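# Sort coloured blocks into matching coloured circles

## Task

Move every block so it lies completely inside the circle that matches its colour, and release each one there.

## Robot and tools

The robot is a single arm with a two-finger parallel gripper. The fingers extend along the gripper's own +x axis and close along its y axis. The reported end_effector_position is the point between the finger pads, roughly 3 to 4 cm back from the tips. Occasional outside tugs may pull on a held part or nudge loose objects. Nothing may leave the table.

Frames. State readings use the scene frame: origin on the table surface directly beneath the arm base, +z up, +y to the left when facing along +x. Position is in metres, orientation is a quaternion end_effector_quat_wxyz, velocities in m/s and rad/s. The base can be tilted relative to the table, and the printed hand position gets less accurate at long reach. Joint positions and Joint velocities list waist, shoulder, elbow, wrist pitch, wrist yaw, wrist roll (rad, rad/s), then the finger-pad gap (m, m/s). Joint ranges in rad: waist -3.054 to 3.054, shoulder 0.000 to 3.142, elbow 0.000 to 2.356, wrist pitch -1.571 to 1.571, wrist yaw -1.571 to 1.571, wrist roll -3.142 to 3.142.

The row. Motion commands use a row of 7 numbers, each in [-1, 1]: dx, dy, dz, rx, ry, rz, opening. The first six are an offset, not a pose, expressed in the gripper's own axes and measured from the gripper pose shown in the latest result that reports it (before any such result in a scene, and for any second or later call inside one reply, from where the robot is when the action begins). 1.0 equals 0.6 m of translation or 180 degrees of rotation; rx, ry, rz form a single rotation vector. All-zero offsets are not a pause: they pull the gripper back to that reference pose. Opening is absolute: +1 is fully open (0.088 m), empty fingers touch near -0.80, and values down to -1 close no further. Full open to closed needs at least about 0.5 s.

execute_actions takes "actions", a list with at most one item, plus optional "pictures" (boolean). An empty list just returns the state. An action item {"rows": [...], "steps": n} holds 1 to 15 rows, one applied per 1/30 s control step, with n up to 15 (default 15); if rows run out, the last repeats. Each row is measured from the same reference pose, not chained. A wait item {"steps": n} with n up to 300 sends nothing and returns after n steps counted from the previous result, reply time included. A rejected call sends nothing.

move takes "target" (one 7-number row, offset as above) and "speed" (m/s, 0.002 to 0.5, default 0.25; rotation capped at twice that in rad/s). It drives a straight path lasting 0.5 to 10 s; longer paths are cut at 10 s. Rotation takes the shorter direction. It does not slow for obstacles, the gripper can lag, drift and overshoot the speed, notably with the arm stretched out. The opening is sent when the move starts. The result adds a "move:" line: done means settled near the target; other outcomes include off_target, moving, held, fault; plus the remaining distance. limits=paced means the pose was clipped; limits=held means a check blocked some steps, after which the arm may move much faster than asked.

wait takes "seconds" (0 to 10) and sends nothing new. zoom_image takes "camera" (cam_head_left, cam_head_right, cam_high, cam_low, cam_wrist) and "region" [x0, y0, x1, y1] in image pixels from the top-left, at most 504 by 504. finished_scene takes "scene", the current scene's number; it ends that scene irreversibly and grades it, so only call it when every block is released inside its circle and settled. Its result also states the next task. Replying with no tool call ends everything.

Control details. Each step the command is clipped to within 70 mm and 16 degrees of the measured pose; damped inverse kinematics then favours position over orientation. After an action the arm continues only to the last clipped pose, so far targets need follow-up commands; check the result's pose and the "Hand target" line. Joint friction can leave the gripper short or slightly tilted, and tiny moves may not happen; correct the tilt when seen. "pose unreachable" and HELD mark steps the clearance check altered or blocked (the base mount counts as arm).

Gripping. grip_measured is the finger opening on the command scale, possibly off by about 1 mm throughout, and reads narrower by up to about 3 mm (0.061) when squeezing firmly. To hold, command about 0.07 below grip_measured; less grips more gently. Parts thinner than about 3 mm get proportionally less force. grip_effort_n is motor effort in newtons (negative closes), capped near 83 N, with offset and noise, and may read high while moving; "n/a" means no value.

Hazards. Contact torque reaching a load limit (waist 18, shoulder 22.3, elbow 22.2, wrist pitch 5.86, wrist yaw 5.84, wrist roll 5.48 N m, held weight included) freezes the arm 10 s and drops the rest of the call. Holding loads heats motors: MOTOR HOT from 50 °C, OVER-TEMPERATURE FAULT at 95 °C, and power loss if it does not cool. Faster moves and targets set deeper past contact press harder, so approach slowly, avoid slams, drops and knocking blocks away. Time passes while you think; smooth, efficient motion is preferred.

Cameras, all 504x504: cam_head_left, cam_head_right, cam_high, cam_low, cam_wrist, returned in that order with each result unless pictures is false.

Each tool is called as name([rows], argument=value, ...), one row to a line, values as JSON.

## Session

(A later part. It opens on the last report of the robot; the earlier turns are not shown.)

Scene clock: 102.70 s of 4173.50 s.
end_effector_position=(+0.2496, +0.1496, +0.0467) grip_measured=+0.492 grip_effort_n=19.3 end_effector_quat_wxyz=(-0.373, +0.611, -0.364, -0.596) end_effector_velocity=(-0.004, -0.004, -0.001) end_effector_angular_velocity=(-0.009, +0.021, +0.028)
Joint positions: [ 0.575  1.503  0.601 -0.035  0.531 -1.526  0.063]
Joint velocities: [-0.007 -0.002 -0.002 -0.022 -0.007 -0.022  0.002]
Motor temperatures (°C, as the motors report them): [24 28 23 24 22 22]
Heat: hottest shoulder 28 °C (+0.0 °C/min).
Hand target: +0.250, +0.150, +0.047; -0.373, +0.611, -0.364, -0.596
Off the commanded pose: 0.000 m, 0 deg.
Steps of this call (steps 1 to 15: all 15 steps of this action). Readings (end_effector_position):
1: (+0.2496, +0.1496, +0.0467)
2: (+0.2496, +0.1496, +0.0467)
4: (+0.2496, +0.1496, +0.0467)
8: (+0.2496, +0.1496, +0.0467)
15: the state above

move(target=[-0.09,0,0,0,0,0,1])

move(target=[-0.017,0.128,-0.402,0.117,0,0,1])

Scene clock: 112.90 s of 4173.50 s.
end_effector_position=(+0.2445, +0.1486, +0.0976) grip_measured=+1.000 grip_effort_n=19.3 end_effector_quat_wxyz=(-0.366, +0.610, -0.365, -0.600) end_effector_velocity=(-0.006, -0.001, +0.001) end_effector_angular_velocity=(+0.003, +0.034, +0.012)
Joint positions: [ 0.699  1.315  0.624 -0.328  0.598 -1.405  0.088]
Joint velocities: [ 0.002 -0.002  0.002 -0.037 -0.022  0.007  0.   ]
Motor temperatures (°C, as the motors report them): [24 28 23 24 22 22]
Heat: hottest shoulder 28 °C (+1.0 °C/min).
Hand target: +0.249, +0.150, +0.101; -0.373, +0.611, -0.364, -0.596
Off the commanded pose: 0.005 m, 1 deg.
After step 90, 6.30 s passed at rest.
move: done

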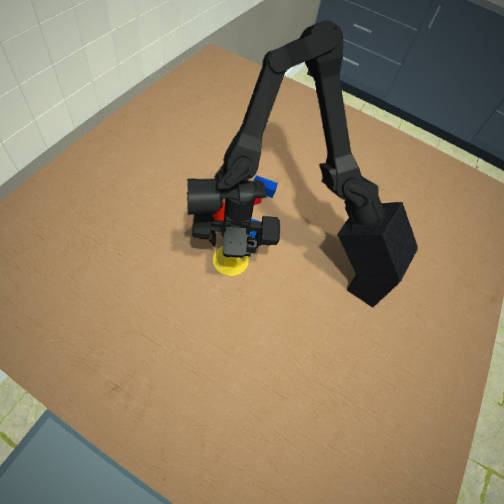

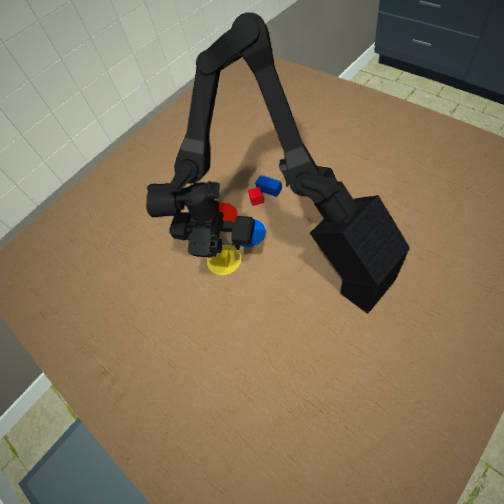

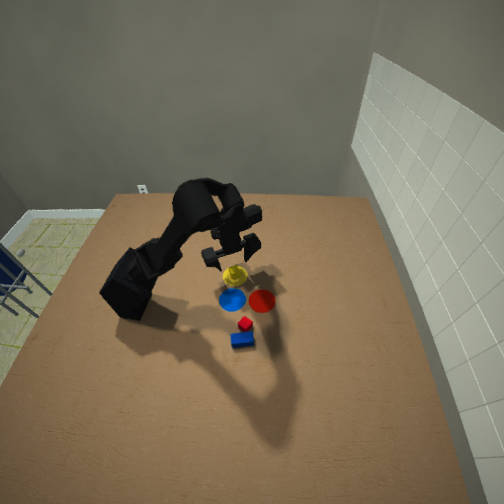

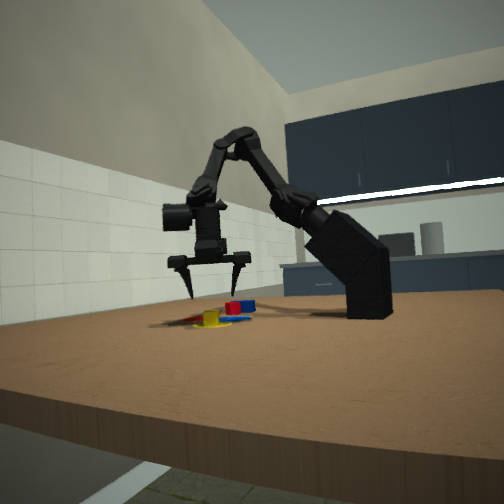

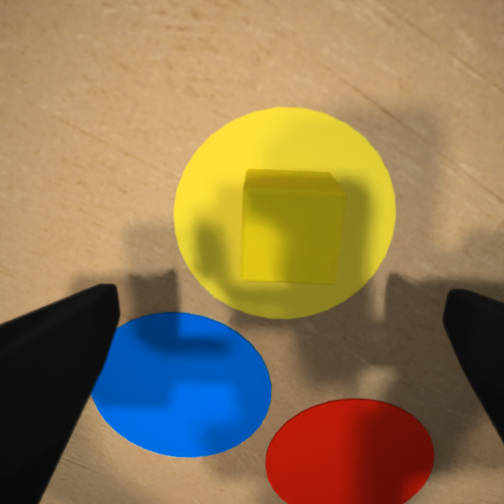

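Scene clock: 114.43 s of 4173.50 s.
end_effector_position=(+0.2870, -0.1031, +0.1110) grip_measured=+1.000 grip_effort_n=18.8 end_effector_quat_wxyz=(-0.468, +0.537, -0.470, -0.521) end_effector_velocity=(-0.002, -0.001, +0.001) end_effector_angular_velocity=(+0.004, +0.014, +0.023)
Joint positions: [-0.629  1.052  0.661 -0.427 -0.28  -2.081  0.088]
Joint velocities: [-0.012  0.002  0.007 -0.022 -0.007 -0.037  0.   ]
Motor temperatures (°C, as the motors report them): [24 28 23 24 22 22]
Heat: hottest shoulder 28 °C (+1.0 °C/min).
Hand target: +0.288, -0.104, +0.111; -0.468, +0.536, -0.469, -0.523
Off the commanded pose: 0.003 m, 1 deg.
move: done

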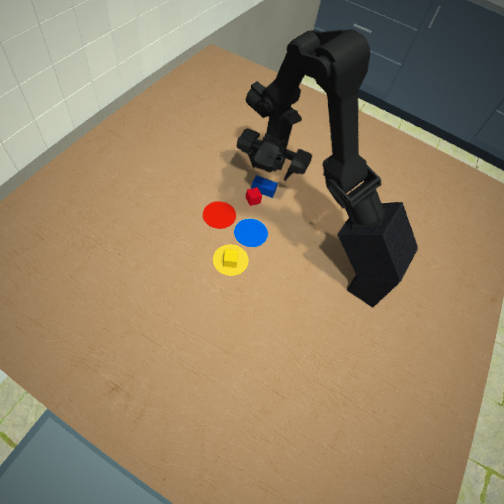

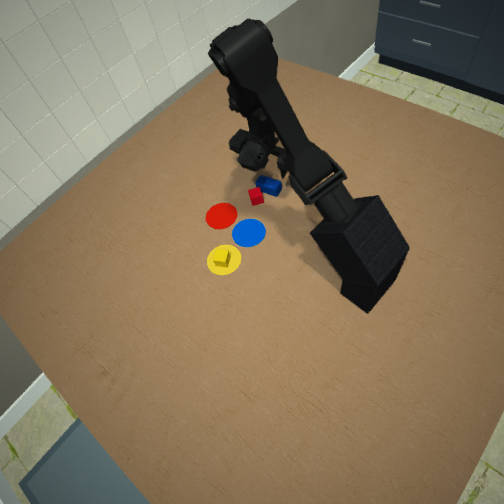

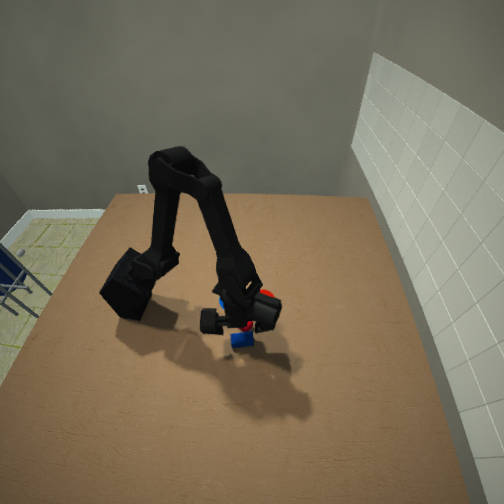

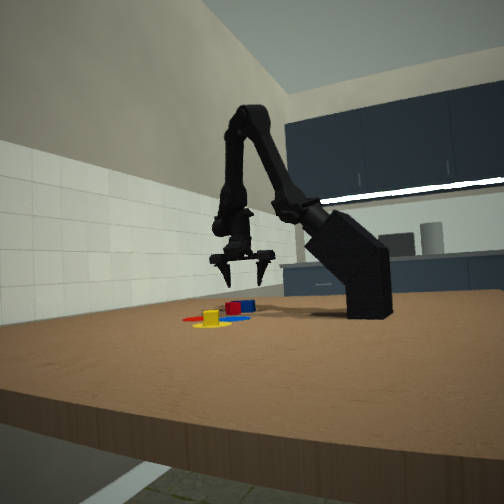

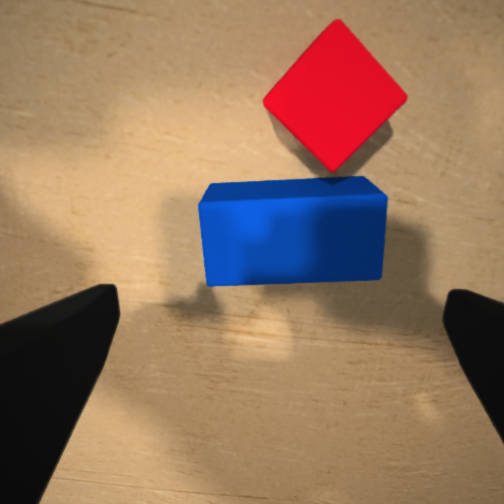

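move(target=[0.08,-0.007,0.003,-0.014,0,0,1], speed=0.1)

Scene clock: 121.17 s of 4173.50 s.
end_effector_position=(+0.2936, -0.1015, +0.0652) grip_measured=+1.000 grip_effort_n=18.8 end_effector_quat_wxyz=(-0.457, +0.551, -0.455, -0.530) end_effector_velocity=(-0.002, -0.002, -0.002) end_effector_angular_velocity=(-0.008, +0.005, -0.010)
Joint positions: [-0.554  1.237  0.64  -0.197 -0.231 -2.071  0.088]
Joint velocities: [-0.002  0.007 -0.002  0.007  0.007  0.007  0.   ]
Motor temperatures (°C, as the motors report them): [24 28 23 24 22 22]
Heat: hottest shoulder 28 °C (+1.0 °C/min).
Hand target: +0.291, -0.101, +0.063; -0.456, +0.547, -0.458, -0.532
Off the commanded pose: 0.003 m, 1 deg.
After step 90, 2.83 s passed at rest.
move: done

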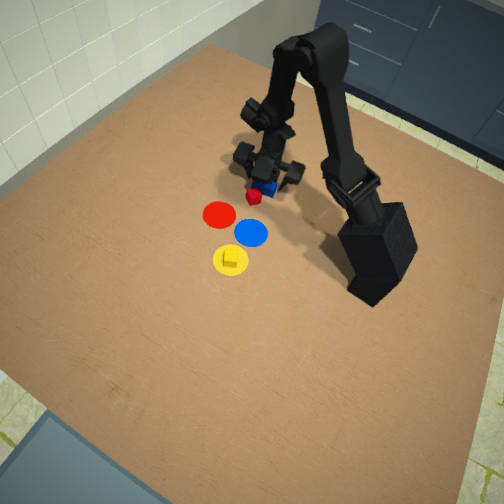

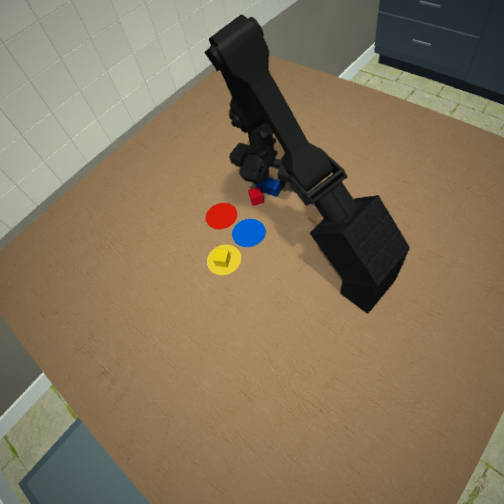

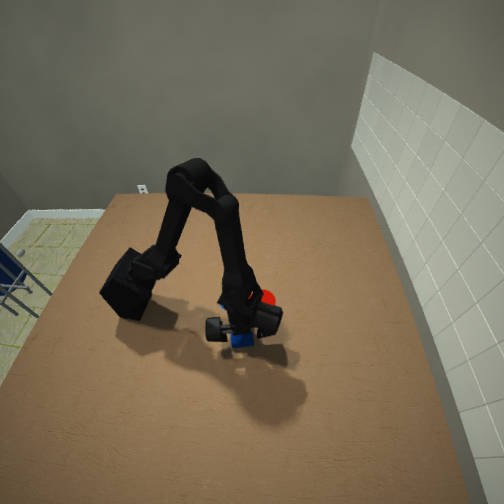

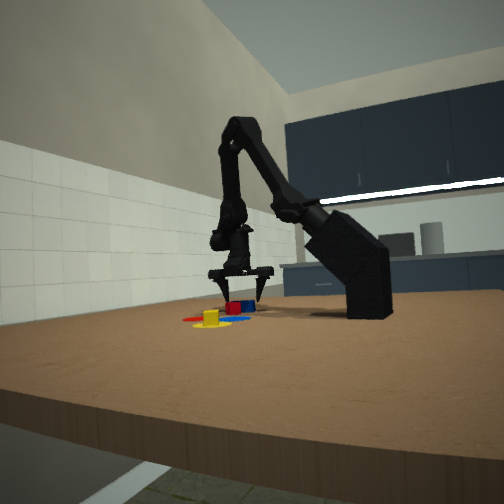

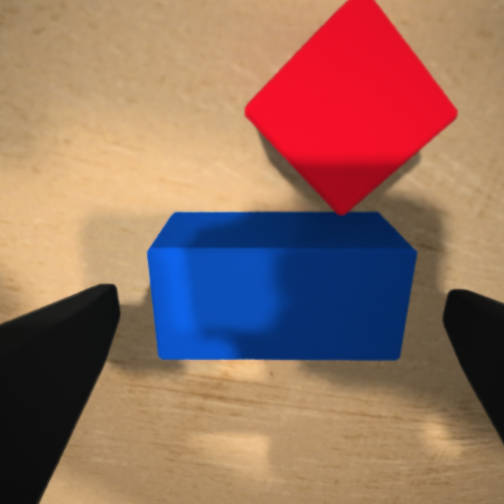

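move(target=[0.035,0,0.005,0,0,0,1], speed=0.05)

execute_actions([
  {"rows":[[0,0,0,0,0,0,0.3]],"steps":15},
])

Scene clock: 126.30 s of 4173.50 s.
end_effector_position=(+0.2962, -0.0992, +0.0466) grip_measured=+1.000 grip_effort_n=19.3 end_effector_quat_wxyz=(-0.458, +0.554, -0.452, -0.529) end_effector_velocity=(-0.001, -0.002, -0.001) end_effector_angular_velocity=(-0.010, +0.000, +0.020)
Joint positions: [-0.524  1.315  0.635 -0.1   -0.213 -2.052  0.088]
Joint velocities: [-0.002  0.002 -0.002  0.007  0.007 -0.022  0.   ]
Motor temperatures (°C, as the motors report them): [24 28 23 24 22 22]
Heat: hottest shoulder 28 °C (+1.0 °C/min).
Hand target: +0.293, -0.099, +0.044; -0.457, +0.551, -0.455, -0.530
Off the commanded pose: 0.004 m, 1 deg.
After step 90, 1.33 s passed at rest.
move: done

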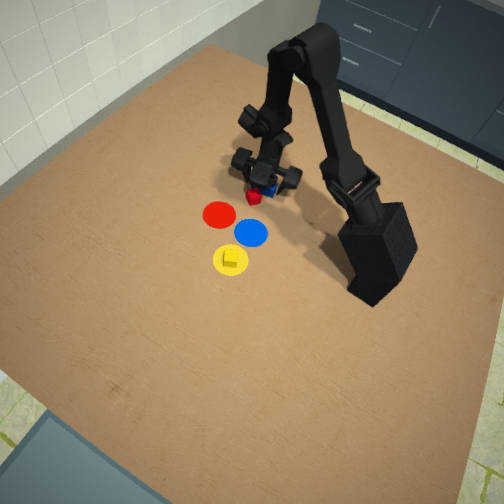

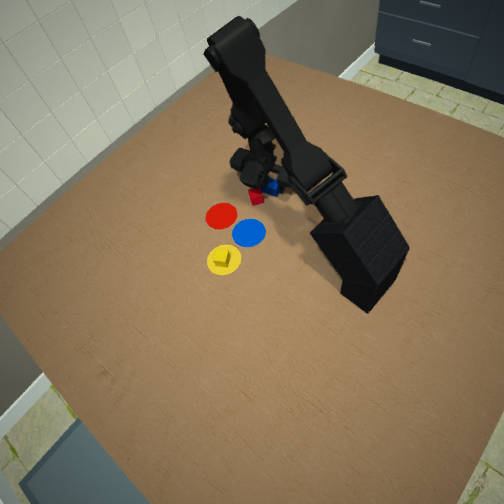

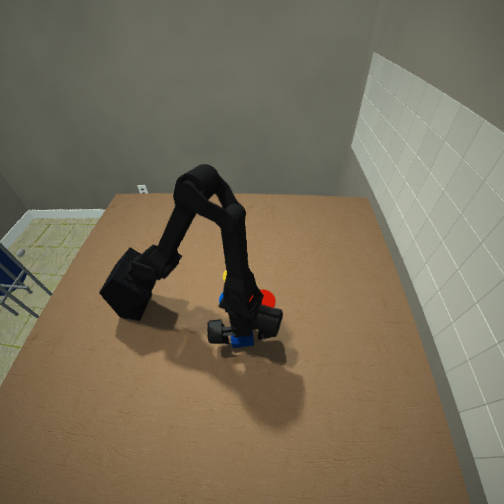

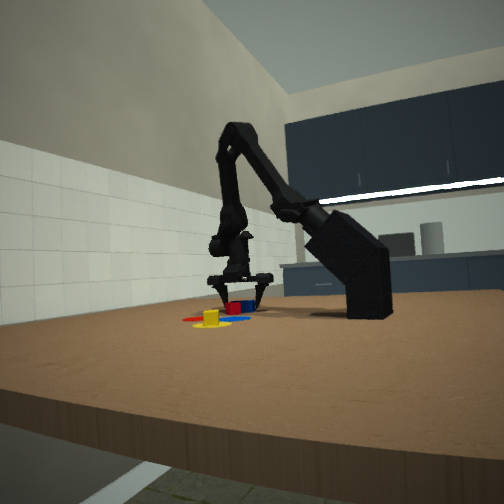

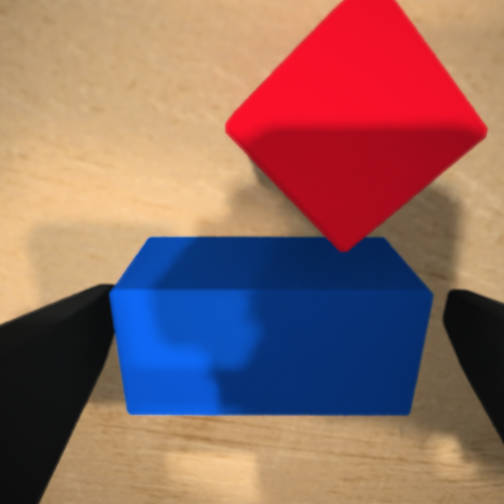

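Scene clock: 126.80 s of 4173.50 s.
end_effector_position=(+0.2960, -0.0994, +0.0466) grip_measured=+0.525 grip_effort_n=-83.5 end_effector_quat_wxyz=(-0.457, +0.554, -0.452, -0.529) end_effector_velocity=(-0.005, -0.001, -0.000) end_effector_angular_velocity=(-0.005, +0.014, +0.003)
Joint positions: [-0.524  1.315  0.635 -0.101 -0.213 -2.052  0.065]
Joint velocities: [-0.002 -0.002 -0.007 -0.007  0.007 -0.007  0.   ]
Motor temperatures (°C, as the motors report them): [24 28 23 24 22 22]
Heat: hottest shoulder 28 °C (+1.0 °C/min).
Hand target: +0.296, -0.099, +0.047; -0.458, +0.554, -0.452, -0.528
Off the commanded pose: 0.000 m, 0 deg.
Steps of this call (steps 1 to 15: all 15 steps of this action). Readings (end_effector_position):
1: (+0.2962, -0.0992, +0.0466)
2: (+0.2962, -0.0992, +0.0466)
4: (+0.2962, -0.0992, +0.0466)
8: (+0.2960, -0.0994, +0.0466)
15: the state above

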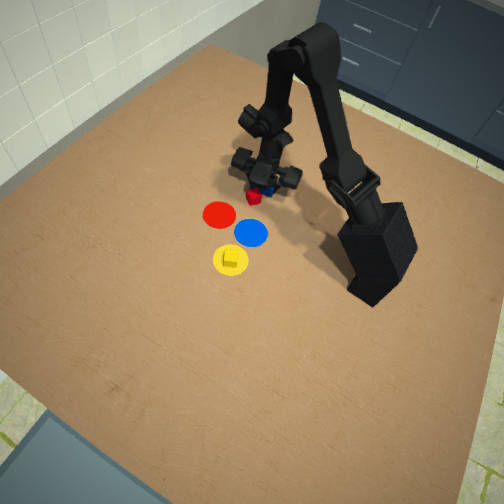

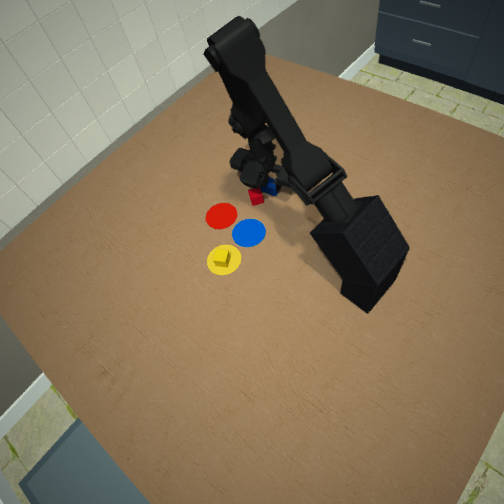

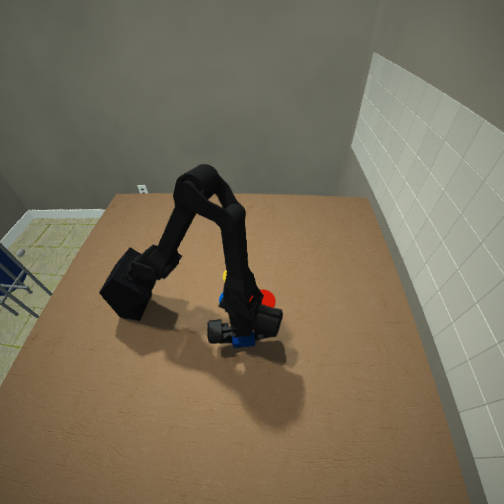

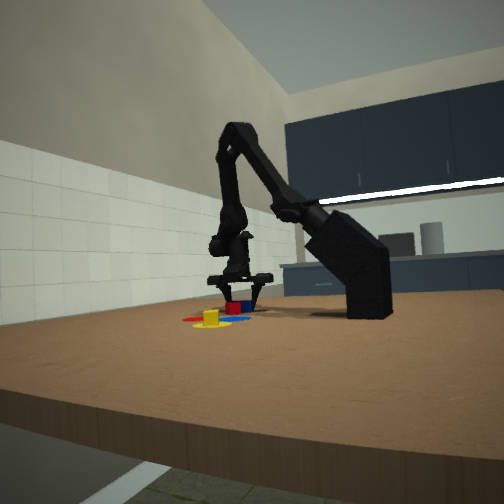

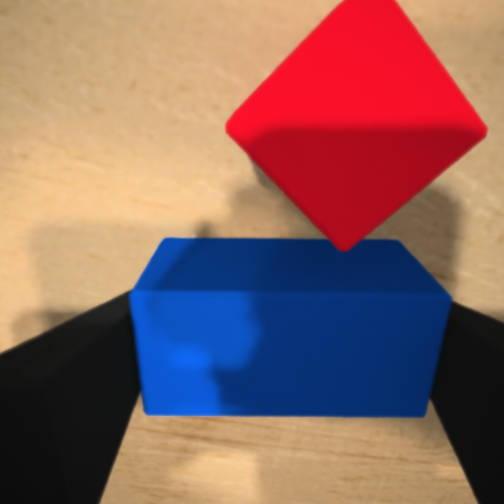

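move(target=[-0.085,0,0,0,0,0,0.45], speed=0.15)

move(target=[0.01,0.0245,0.2575,0,0,0,0.45], speed=0.2)

Scene clock: 133.50 s of 4173.50 s.
end_effector_position=(+0.2900, -0.0976, +0.0936) grip_measured=+0.525 grip_effort_n=-83.5 end_effector_quat_wxyz=(-0.456, +0.547, -0.456, -0.533) end_effector_velocity=(-0.004, +0.007, +0.002) end_effector_angular_velocity=(+0.042, +0.012, -0.001)
Joint positions: [-0.576  1.113  0.647 -0.343 -0.248 -2.088  0.065]
Joint velocities: [-0.002 -0.012 -0.002 -0.037 -0.037 -0.007 -0.   ]
Motor temperatures (°C, as the motors report them): [24 28 23 24 22 22]
Heat: hottest shoulder 28 °C (+1.0 °C/min).
Hand target: +0.295, -0.099, +0.098; -0.457, +0.554, -0.452, -0.529
Off the commanded pose: 0.006 m, 1 deg.
After step 90, 2.80 s passed at rest.
move: done

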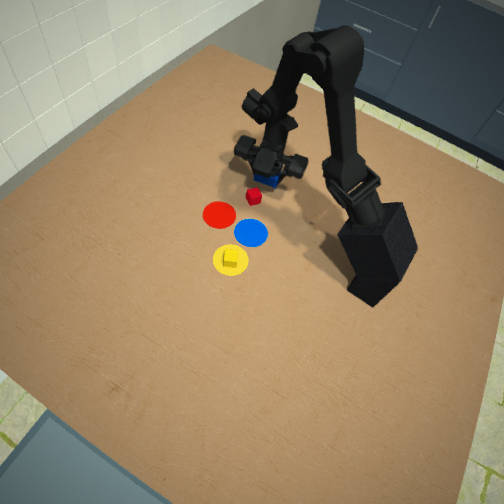

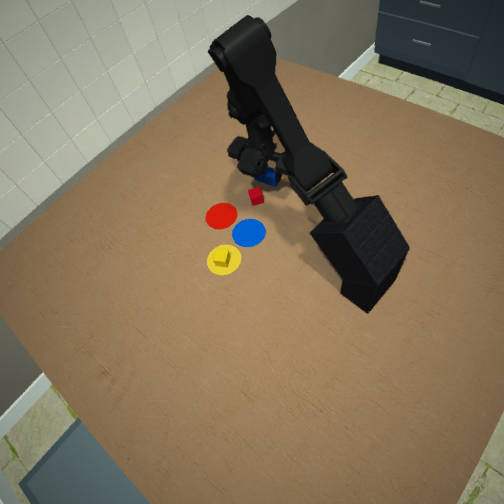

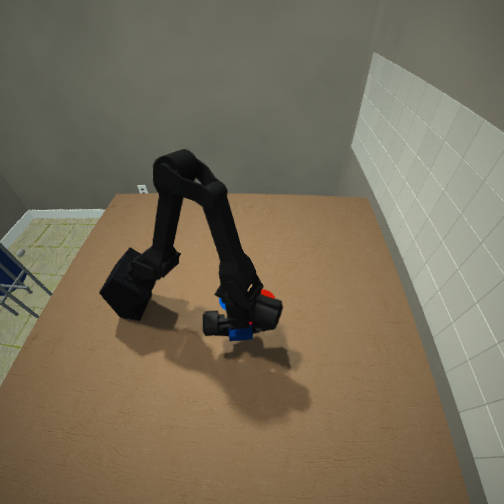

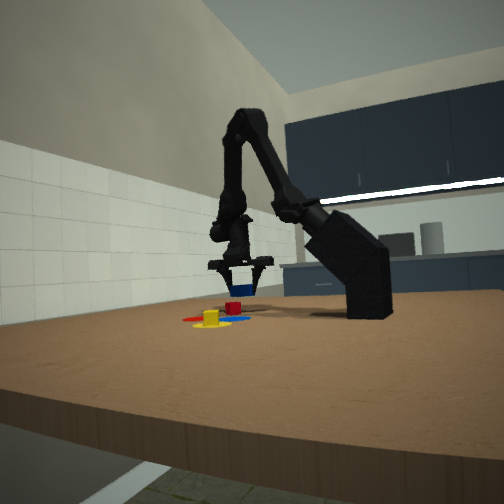

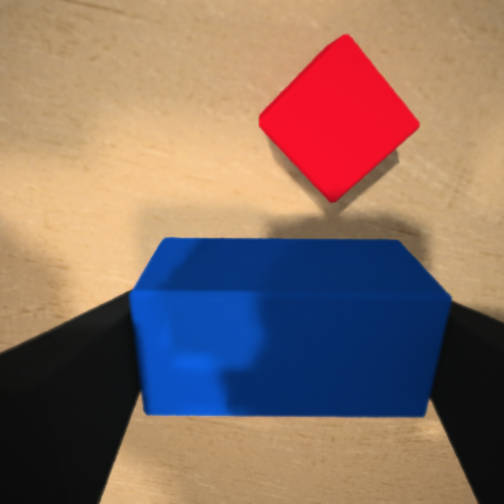

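Scene clock: 134.77 s of 4173.50 s.
end_effector_position=(+0.2521, +0.0540, +0.0869) grip_measured=+0.525 grip_effort_n=-83.5 end_effector_quat_wxyz=(-0.460, +0.545, -0.455, -0.533) end_effector_velocity=(-0.002, +0.005, -0.001) end_effector_angular_velocity=(+0.015, +0.003, +0.002)
Joint positions: [ 0.259  1.042  0.449 -0.24   0.331 -1.482  0.065]
Joint velocities: [ 0.012  0.007 -0.002  0.007 -0.007  0.007 -0.   ]
Motor temperatures (°C, as the motors report them): [24 29 23 24 22 22]
Heat: hottest shoulder 29 °C (+2.0 °C/min).
Hand target: +0.252, +0.055, +0.086; -0.459, +0.545, -0.456, -0.533
Off the commanded pose: 0.003 m, 0 deg.
move: done

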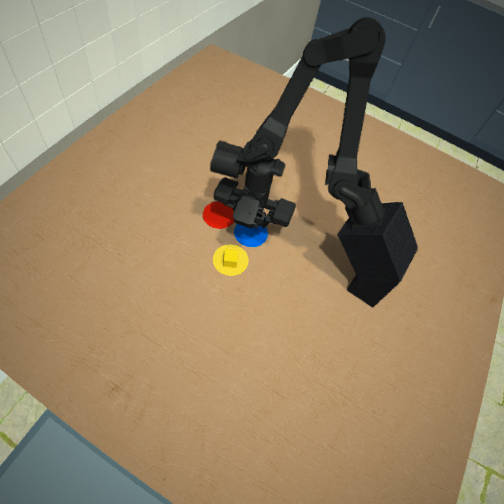

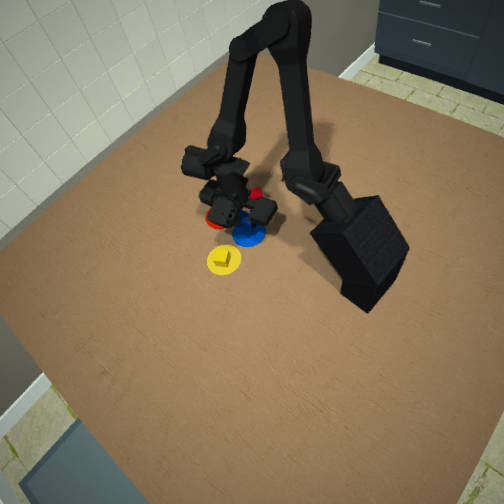

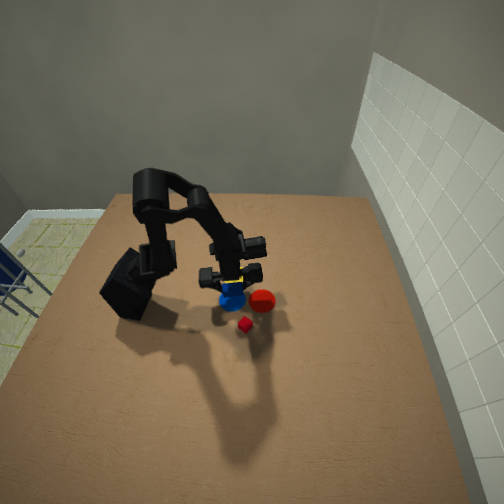

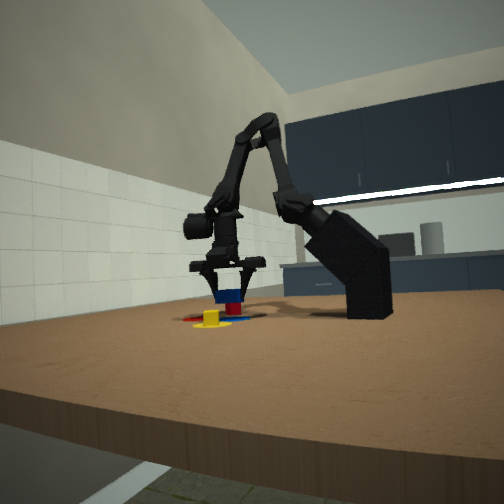

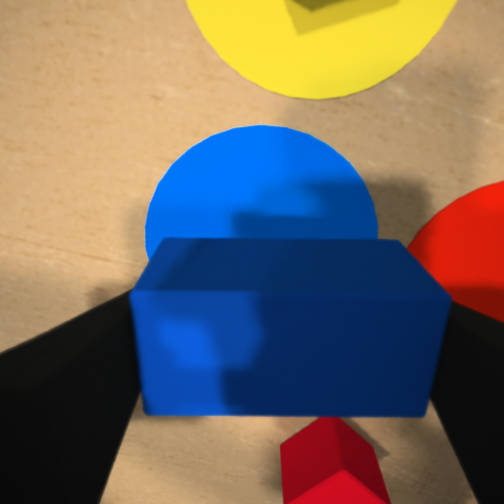

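move(target=[0.062,0.008,0,0,0,0,0.45], speed=0.06)

Scene clock: 140.10 s of 4173.50 s.
end_effector_position=(+0.2499, +0.0529, +0.0510) grip_measured=+0.525 grip_effort_n=-83.5 end_effector_quat_wxyz=(-0.462, +0.547, -0.455, -0.530) end_effector_velocity=(-0.002, +0.001, -0.002) end_effector_angular_velocity=(+0.004, +0.009, +0.008)
Joint positions: [ 0.199  1.226  0.413  0.     0.294 -1.525  0.065]
Joint velocities: [-0.002  0.012 -0.002  0.007 -0.007 -0.007 -0.   ]
Motor temperatures (°C, as the motors report them): [24 28 23 24 22 22]
Heat: hottest shoulder 28 °C (+1.0 °C/min).
Hand target: +0.248, +0.053, +0.049; -0.460, +0.545, -0.455, -0.533
Off the commanded pose: 0.002 m, 1 deg.
After step 90, 1.33 s passed at rest.
move: done

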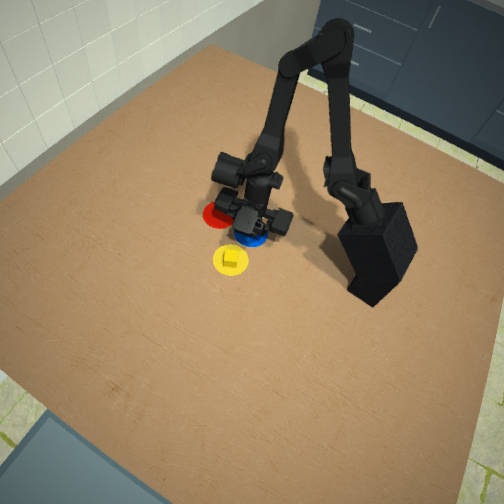

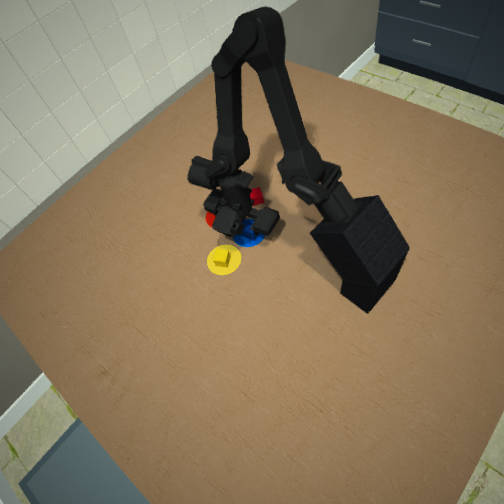

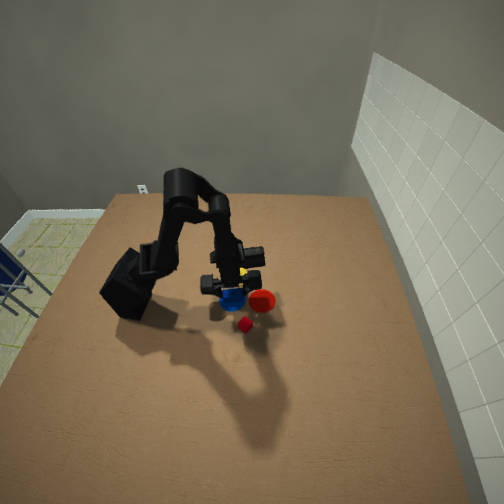

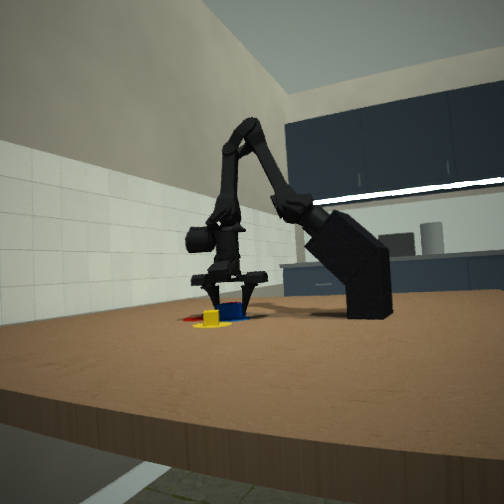

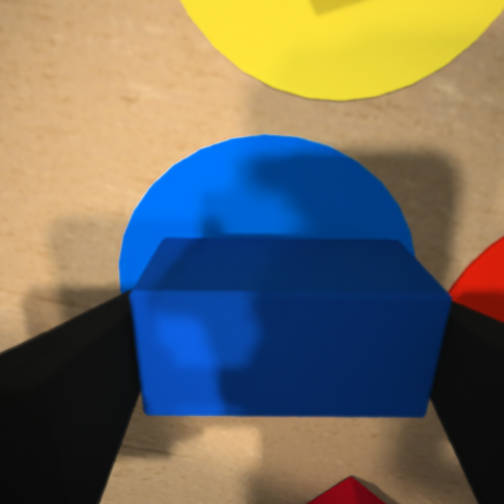

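move(target=[0.009,0.010,0.005,0,0,0,0.45], speed=0.02)

Scene clock: 146.20 s of 4173.50 s.
end_effector_position=(+0.2460, +0.0546, +0.0467) grip_measured=+0.525 grip_effort_n=-83.5 end_effector_quat_wxyz=(-0.465, +0.547, -0.453, -0.529) end_effector_velocity=(+0.003, -0.001, -0.001) end_effector_angular_velocity=(-0.006, -0.017, +0.015)
Joint positions: [ 0.204  1.248  0.394  0.047  0.295 -1.523  0.065]
Joint velocities: [-0.002  0.002 -0.002  0.022  0.007 -0.022 -0.   ]
Motor temperatures (°C, as the motors report them): [24 28 23 24 22 22]
Heat: hottest shoulder 28 °C (+0.0 °C/min).
Hand target: +0.244, +0.055, +0.045; -0.462, +0.547, -0.455, -0.530
Off the commanded pose: 0.003 m, 0 deg.
After step 90, 2.37 s passed at rest.
move: done

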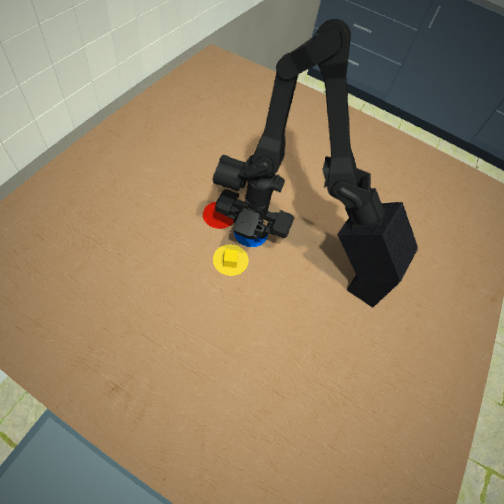

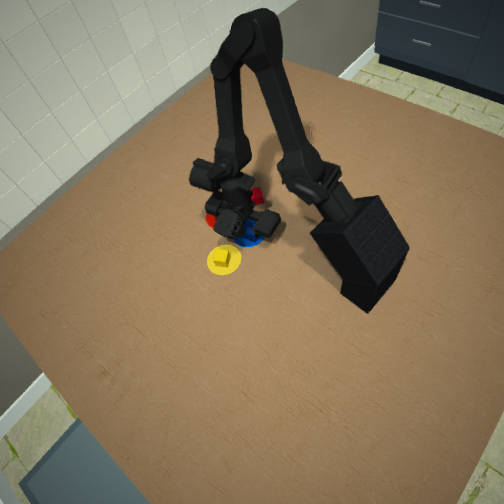

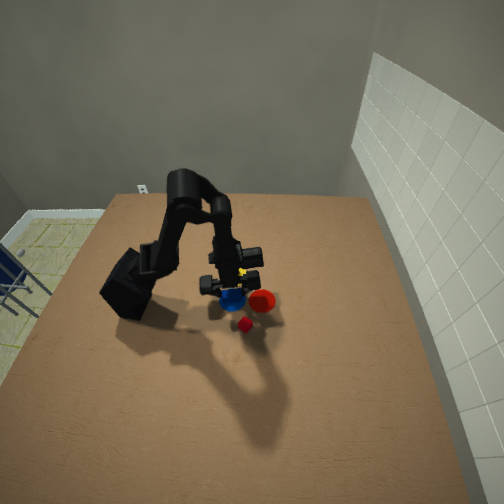

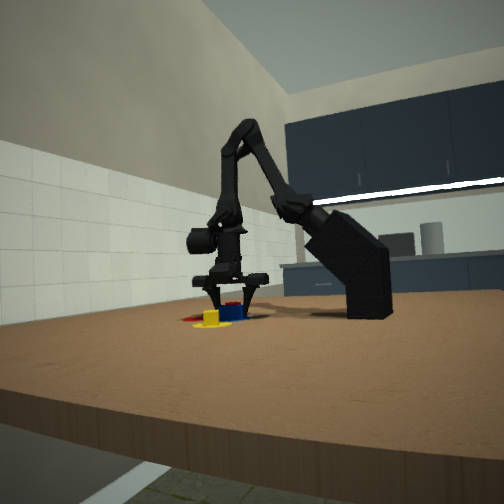

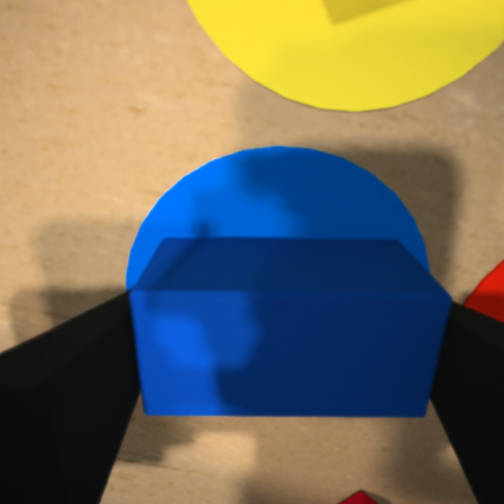

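execute_actions([
  {"rows":[[0,0,0,0,0,0,1]],"steps":15},
], pictures=false)

move(target=[-0.1,0,0,0,0,0,1])

Scene clock: 149.83 s of 4173.50 s.
end_effector_position=(+0.2462, +0.0546, +0.0466) grip_measured=+1.000 grip_effort_n=18.8 end_effector_quat_wxyz=(-0.465, +0.547, -0.453, -0.529) end_effector_velocity=(-0.005, -0.001, -0.000) end_effector_angular_velocity=(+0.001, +0.022, +0.012)
Joint positions: [ 0.204  1.248  0.394  0.048  0.296 -1.523  0.088]
Joint velocities: [-0.002 -0.002 -0.002 -0.022 -0.007 -0.007  0.   ]
Motor temperatures (°C, as the motors report them): [24 28 23 24 22 22]
Heat: hottest shoulder 28 °C (+0.0 °C/min).
Hand target: +0.246, +0.055, +0.047; -0.465, +0.547, -0.453, -0.529
Off the commanded pose: 0.000 m, 0 deg.
Steps of this call (steps 1 to 90: nothing new was sent; then 0.13 s passed at rest; steps 91 to 105: all 15 steps of this action). Readings (end_effector_position):
91: (+0.2462, +0.0546, +0.0466)
92: (+0.2462, +0.0546, +0.0466)
94: (+0.2462, +0.0546, +0.0466)
98: (+0.2462, +0.0546, +0.0466)
105: the state above

Scene clock: 151.00 s of 4173.50 s.
end_effector_position=(+0.2406, +0.0547, +0.1042) grip_measured=+1.000 grip_effort_n=18.8 end_effector_quat_wxyz=(-0.459, +0.545, -0.454, -0.534) end_effector_velocity=(-0.001, -0.004, +0.002) end_effector_angular_velocity=(-0.023, +0.004, +0.013)
Joint positions: [ 0.317  0.934  0.428 -0.344  0.37  -1.436  0.088]
Joint velocities: [ 0.002 -0.007  0.002 -0.022  0.022 -0.007  0.   ]
Motor temperatures (°C, as the motors report them): [24 28 23 24 22 22]
Heat: hottest shoulder 28 °C (+0.0 °C/min).
Hand target: +0.245, +0.055, +0.107; -0.465, +0.547, -0.453, -0.529
Off the commanded pose: 0.004 m, 1 deg.
move: done

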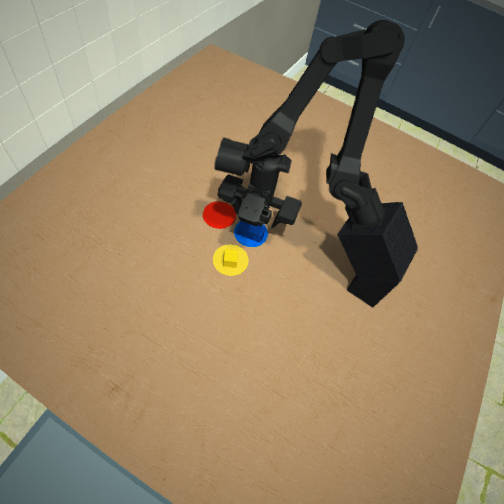

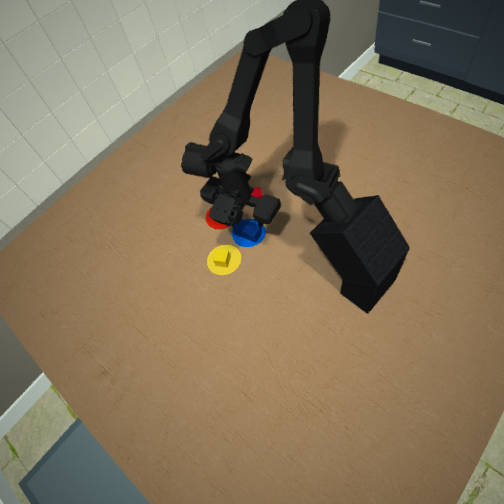

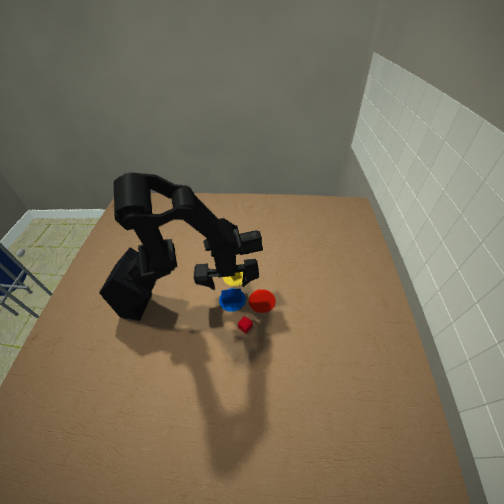

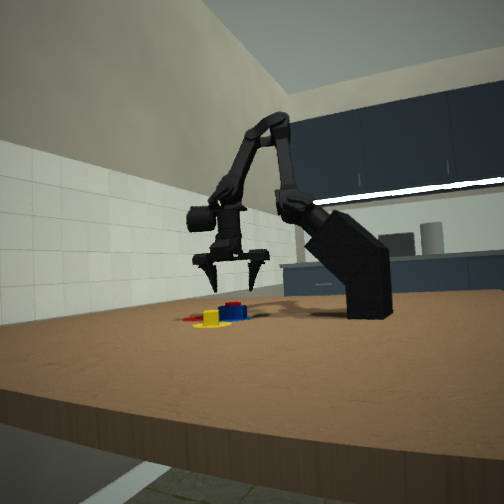

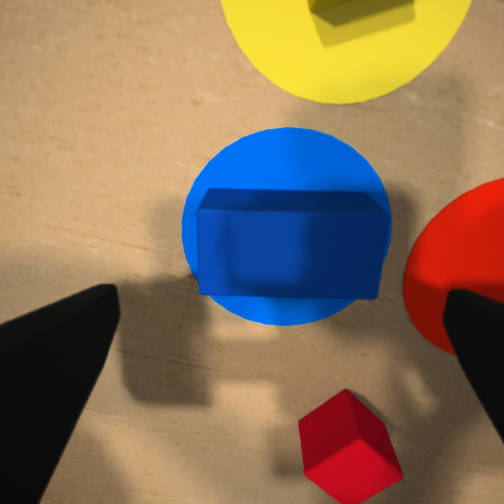

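move(target=[0,-0.070,-0.187,0.253,0,0,0.6])

Scene clock: 157.67 s of 4173.50 s.
end_effector_position=(+0.2986, -0.0504, +0.1058) grip_measured=+0.604 grip_effort_n=-19.3 end_effector_quat_wxyz=(+0.633, -0.331, +0.624, +0.317) end_effector_velocity=(+0.002, +0.001, -0.000) end_effector_angular_velocity=(+0.015, -0.010, +0.003)
Joint positions: [-0.337  1.012  0.637 -0.402 -0.081 -1.129  0.069]
Joint velocities: [-0.007  0.002  0.002  0.007 -0.022 -0.007 -0.   ]
Motor temperatures (°C, as the motors report them): [24 28 23 24 22 22]
Heat: hottest shoulder 28 °C (+0.0 °C/min).
Hand target: +0.300, -0.051, +0.105; +0.634, -0.328, +0.626, +0.316
Off the commanded pose: 0.002 m, 1 deg.
After step 90, 1.67 s passed at rest.
move: done

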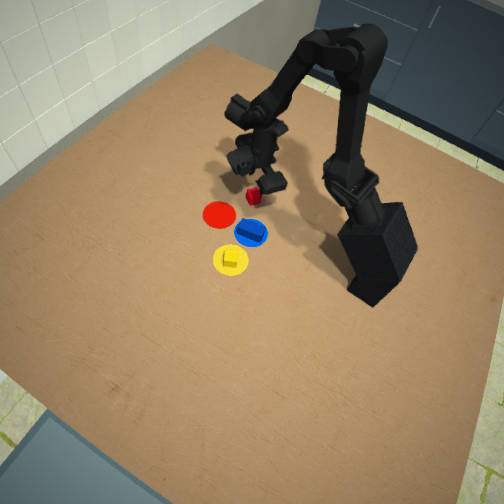

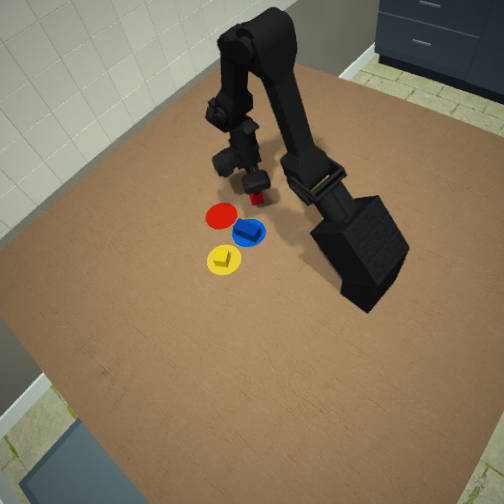

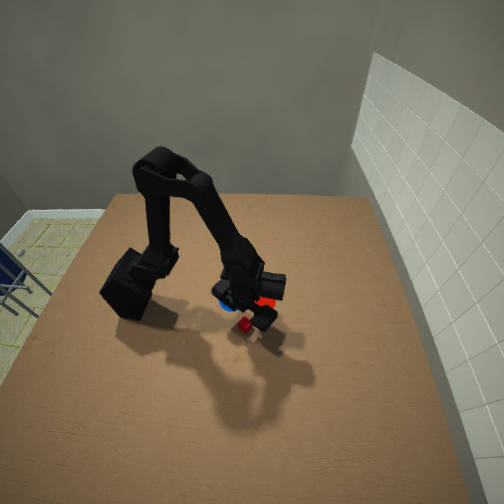

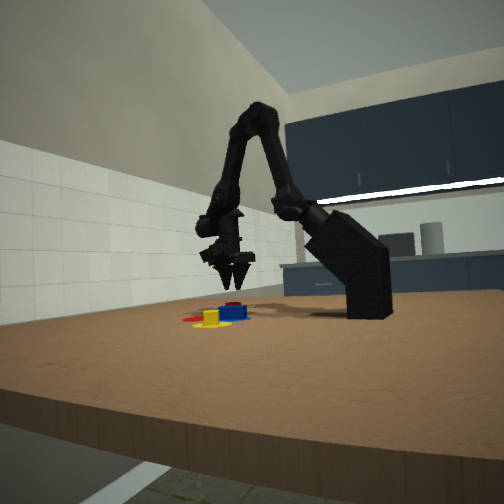

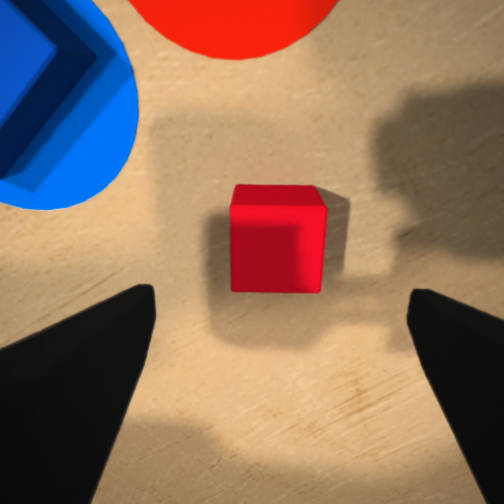

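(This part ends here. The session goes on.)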